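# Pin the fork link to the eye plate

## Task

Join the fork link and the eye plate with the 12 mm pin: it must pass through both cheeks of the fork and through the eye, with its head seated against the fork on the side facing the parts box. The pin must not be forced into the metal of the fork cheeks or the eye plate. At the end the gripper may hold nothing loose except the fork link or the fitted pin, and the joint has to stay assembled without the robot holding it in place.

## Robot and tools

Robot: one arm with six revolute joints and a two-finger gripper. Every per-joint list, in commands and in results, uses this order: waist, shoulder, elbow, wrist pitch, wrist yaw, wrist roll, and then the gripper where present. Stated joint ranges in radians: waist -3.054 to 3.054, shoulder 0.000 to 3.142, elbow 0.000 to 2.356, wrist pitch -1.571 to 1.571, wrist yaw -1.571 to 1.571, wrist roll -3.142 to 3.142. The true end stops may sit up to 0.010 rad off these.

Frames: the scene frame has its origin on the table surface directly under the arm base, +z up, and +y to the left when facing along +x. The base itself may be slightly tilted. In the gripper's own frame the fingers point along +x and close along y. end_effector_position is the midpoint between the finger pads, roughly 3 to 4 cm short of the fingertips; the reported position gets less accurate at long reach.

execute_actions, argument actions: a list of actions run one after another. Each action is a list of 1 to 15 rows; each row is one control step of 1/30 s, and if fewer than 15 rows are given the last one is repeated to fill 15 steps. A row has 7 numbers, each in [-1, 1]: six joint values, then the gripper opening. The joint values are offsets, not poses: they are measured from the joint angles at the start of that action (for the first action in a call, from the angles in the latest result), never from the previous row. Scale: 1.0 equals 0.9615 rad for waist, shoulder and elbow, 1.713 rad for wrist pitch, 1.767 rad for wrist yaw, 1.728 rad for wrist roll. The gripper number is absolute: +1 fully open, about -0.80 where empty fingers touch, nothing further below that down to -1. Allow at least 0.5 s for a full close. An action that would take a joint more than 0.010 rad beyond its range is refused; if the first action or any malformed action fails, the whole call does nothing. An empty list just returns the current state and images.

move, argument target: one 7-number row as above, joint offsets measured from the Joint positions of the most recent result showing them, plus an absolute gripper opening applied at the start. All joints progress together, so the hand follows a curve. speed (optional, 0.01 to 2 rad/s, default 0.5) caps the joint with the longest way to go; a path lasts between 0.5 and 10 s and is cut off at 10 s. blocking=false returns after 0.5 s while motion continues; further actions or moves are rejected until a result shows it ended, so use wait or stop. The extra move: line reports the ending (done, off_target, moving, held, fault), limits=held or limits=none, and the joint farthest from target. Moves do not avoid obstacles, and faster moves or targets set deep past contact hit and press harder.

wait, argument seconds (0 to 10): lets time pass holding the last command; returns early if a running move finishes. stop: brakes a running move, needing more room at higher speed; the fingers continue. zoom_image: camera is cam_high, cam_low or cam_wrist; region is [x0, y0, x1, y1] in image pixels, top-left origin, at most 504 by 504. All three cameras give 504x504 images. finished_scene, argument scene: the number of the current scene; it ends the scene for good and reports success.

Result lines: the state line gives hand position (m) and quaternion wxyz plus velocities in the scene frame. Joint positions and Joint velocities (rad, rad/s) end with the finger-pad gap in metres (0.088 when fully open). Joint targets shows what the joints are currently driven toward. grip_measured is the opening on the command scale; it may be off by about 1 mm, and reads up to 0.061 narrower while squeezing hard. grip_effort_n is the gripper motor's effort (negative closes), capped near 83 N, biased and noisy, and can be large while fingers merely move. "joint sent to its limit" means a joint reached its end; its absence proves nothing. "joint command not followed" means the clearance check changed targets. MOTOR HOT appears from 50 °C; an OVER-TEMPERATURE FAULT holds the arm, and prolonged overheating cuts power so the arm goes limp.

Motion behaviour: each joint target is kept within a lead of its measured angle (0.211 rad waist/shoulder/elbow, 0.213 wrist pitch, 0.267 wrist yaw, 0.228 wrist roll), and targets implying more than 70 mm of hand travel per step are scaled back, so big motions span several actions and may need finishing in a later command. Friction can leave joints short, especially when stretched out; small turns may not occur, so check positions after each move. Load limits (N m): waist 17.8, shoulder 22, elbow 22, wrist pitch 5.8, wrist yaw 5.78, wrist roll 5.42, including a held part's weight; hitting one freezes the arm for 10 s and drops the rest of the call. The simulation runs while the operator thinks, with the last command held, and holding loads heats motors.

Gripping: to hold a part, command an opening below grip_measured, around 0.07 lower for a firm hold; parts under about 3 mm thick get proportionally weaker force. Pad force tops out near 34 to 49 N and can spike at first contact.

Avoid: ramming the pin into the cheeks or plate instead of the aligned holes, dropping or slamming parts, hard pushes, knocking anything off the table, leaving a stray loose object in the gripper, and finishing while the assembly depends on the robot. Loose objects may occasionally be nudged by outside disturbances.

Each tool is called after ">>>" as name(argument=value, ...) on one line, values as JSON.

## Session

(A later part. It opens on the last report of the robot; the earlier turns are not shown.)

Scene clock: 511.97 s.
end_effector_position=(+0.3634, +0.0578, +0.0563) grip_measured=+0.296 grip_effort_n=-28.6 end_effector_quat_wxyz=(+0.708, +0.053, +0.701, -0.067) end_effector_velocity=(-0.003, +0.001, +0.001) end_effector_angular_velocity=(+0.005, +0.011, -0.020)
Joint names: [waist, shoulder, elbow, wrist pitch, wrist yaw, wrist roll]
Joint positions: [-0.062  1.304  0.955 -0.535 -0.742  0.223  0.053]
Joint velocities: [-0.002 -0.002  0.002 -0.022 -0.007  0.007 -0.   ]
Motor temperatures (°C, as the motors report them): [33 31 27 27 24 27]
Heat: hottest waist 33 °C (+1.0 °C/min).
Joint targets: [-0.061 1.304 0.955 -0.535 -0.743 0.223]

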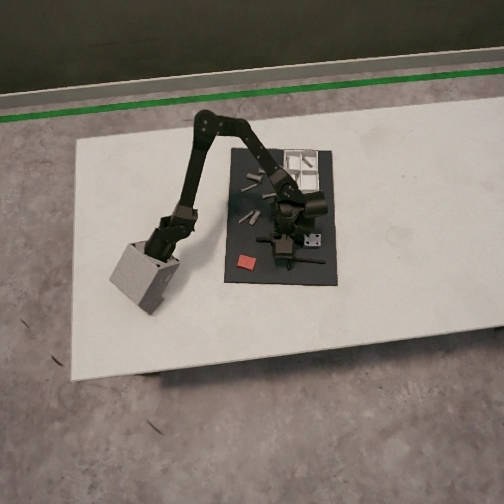

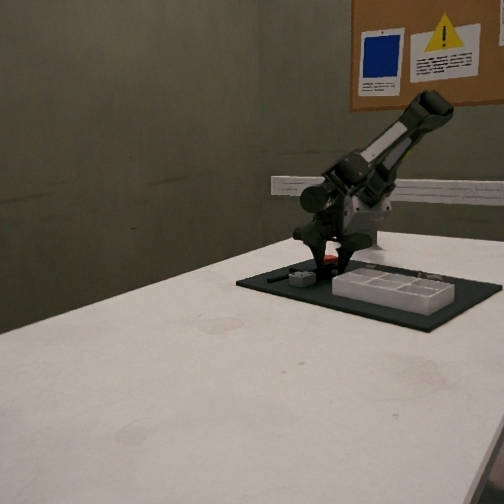

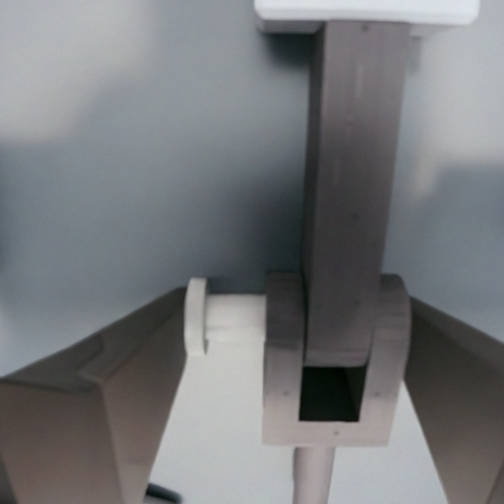

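Moving.

>>> execute_actions(actions=[[[-0.008,0,0,0,0.003,0,0.26]],[[-0.008,0,0,0,0.003,0,0.22]]])

Scene clock: 519.13 s.
end_effector_position=(+0.3636, +0.0569, +0.0566) grip_measured=+0.227 grip_effort_n=-36.0 end_effector_quat_wxyz=(+0.708, +0.051, +0.701, -0.068) end_effector_velocity=(-0.002, -0.002, +0.001) end_effector_angular_velocity=(-0.009, +0.004, +0.015)
Joint names: [waist, shoulder, elbow, wrist pitch, wrist yaw, wrist roll]
Joint positions: [-0.064  1.304  0.955 -0.535 -0.739  0.22   0.05 ]
Joint velocities: [-0.002 -0.002 -0.002 -0.007  0.007 -0.022 -0.   ]
Motor temperatures (°C, as the motors report them): [33 32 27 27 24 27]
Heat: hottest waist 33 °C (+1.0 °C/min).
Joint targets: [-0.070 1.304 0.955 -0.535 -0.736 0.222]

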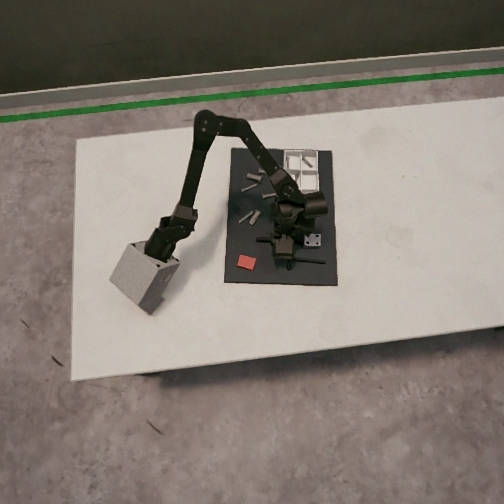

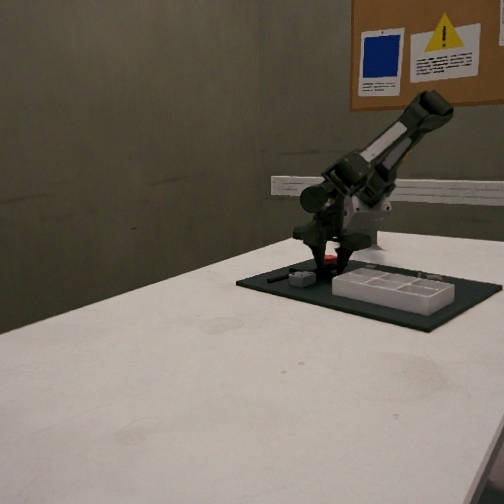

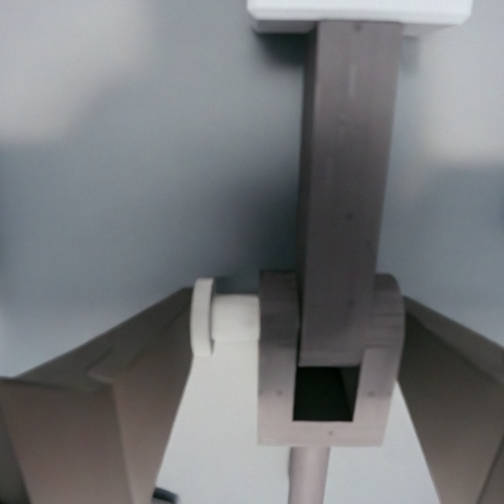

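Good. Now push with the arm.

>>> execute_actions(actions=[[[-0.012,0.008,0,0,0.003,0,0.18]],[[-0.02,0.014,-0.008,0,0.003,-0.006,0.22]],[[-0.02,0.014,-0.008,0,0.003,-0.006,0.22]],[[-0.02,0.014,-0.008,0,0.003,-0.006,0.22]]])

Scene clock: 524.33 s.
end_effector_position=(+0.3634, +0.0460, +0.0597) grip_measured=+0.217 grip_effort_n=15.6 end_effector_quat_wxyz=(+0.711, +0.047, +0.698, -0.074) end_effector_velocity=(-0.004, -0.001, +0.001) end_effector_angular_velocity=(+0.003, +0.012, -0.012)
Joint names: [waist, shoulder, elbow, wrist pitch, wrist yaw, wrist roll]
Joint positions: [-0.097  1.315  0.951 -0.537 -0.745  0.193  0.05 ]
Joint velocities: [-0.007 -0.002 -0.002 -0.022 -0.007 -0.007 -0.   ]
Motor temperatures (°C, as the motors report them): [33 32 27 27 24 27]
Heat: hottest waist 33 °C (+1.0 °C/min).
Joint targets: [-0.106 1.325 0.944 -0.536 -0.737 0.191]

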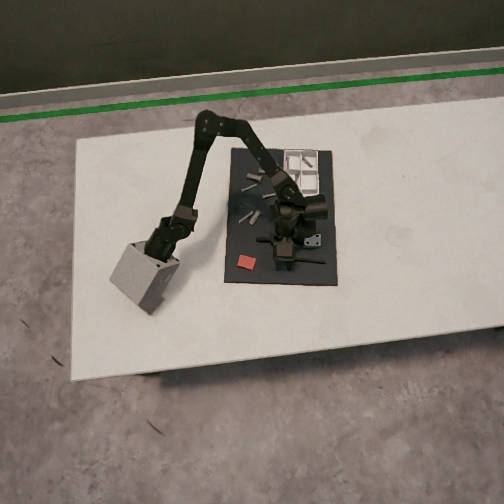

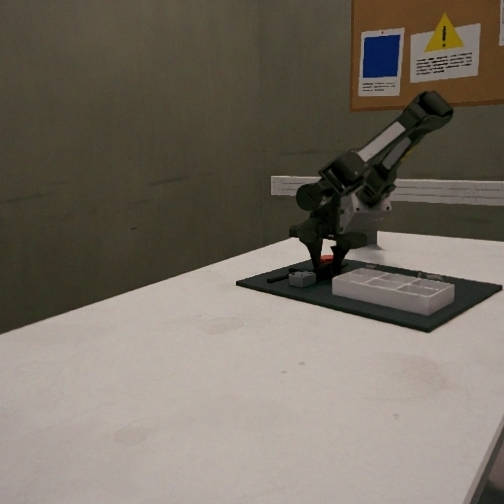

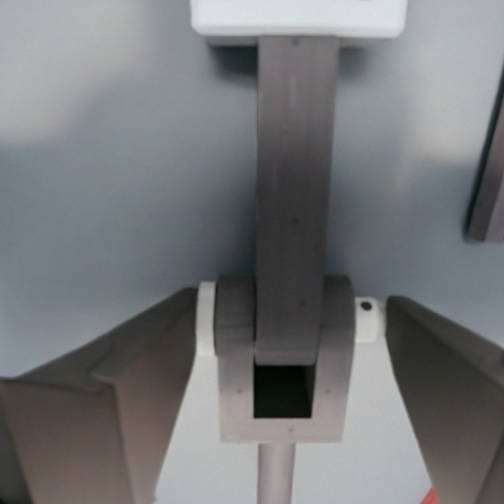

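>>> execute_actions(actions=[[[-0.018,0.018,-0.008,0,0.005,0,0.22]],[[0,0,0,0,0,0,0.6]],[[-0.085,-0.07,0.05,-0.085,-0.035,-0.045,0.6]]])

Scene clock: 530.33 s.
end_effector_position=(+0.3645, +0.0511, +0.0901) grip_measured=+0.596 grip_effort_n=17.9 end_effector_quat_wxyz=(+0.715, +0.052, +0.694, -0.072) end_effector_velocity=(-0.001, +0.001, +0.002) end_effector_angular_velocity=(+0.014, -0.003, +0.010)
Joint names: [waist, shoulder, elbow, wrist pitch, wrist yaw, wrist roll]
Joint positions: [-0.178  1.259  0.993 -0.679 -0.803  0.118  0.068]
Joint velocities: [-0.012 -0.002 -0.002 -0.007 -0.022 -0.022 -0.   ]
Motor temperatures (°C, as the motors report them): [33 31 27 27 24 27]
Heat: hottest waist 33 °C (+1.0 °C/min).
Joint targets: [-0.183 1.252 0.999 -0.683 -0.808 0.115]

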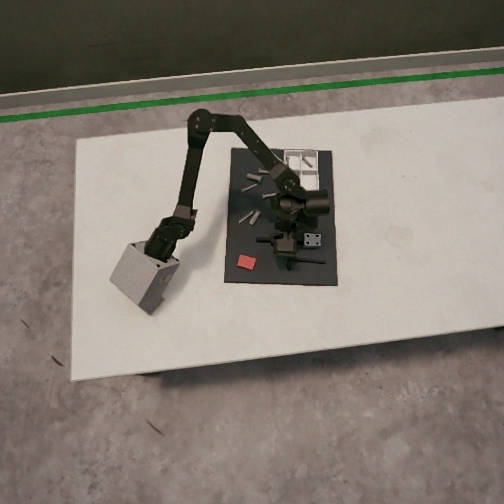

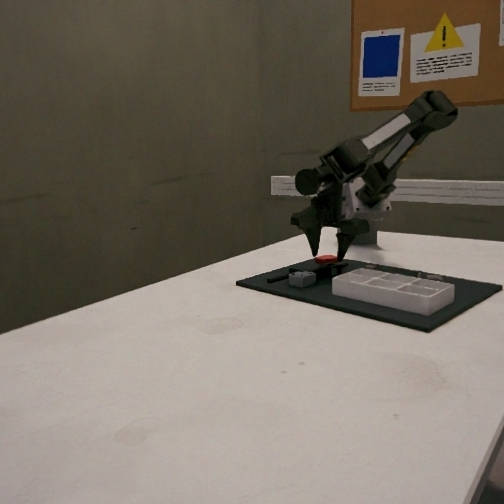

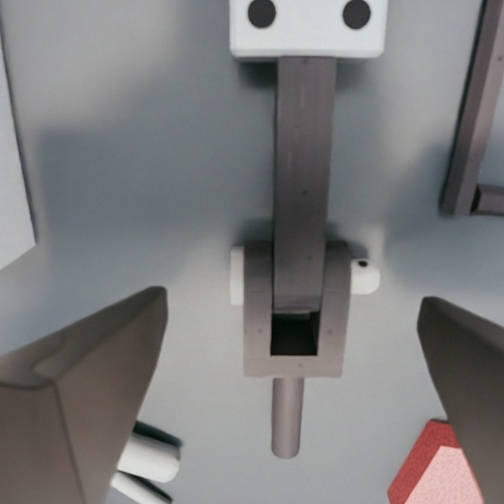

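>>> finished_scene(scene=1)

The scene is finished: the task was done.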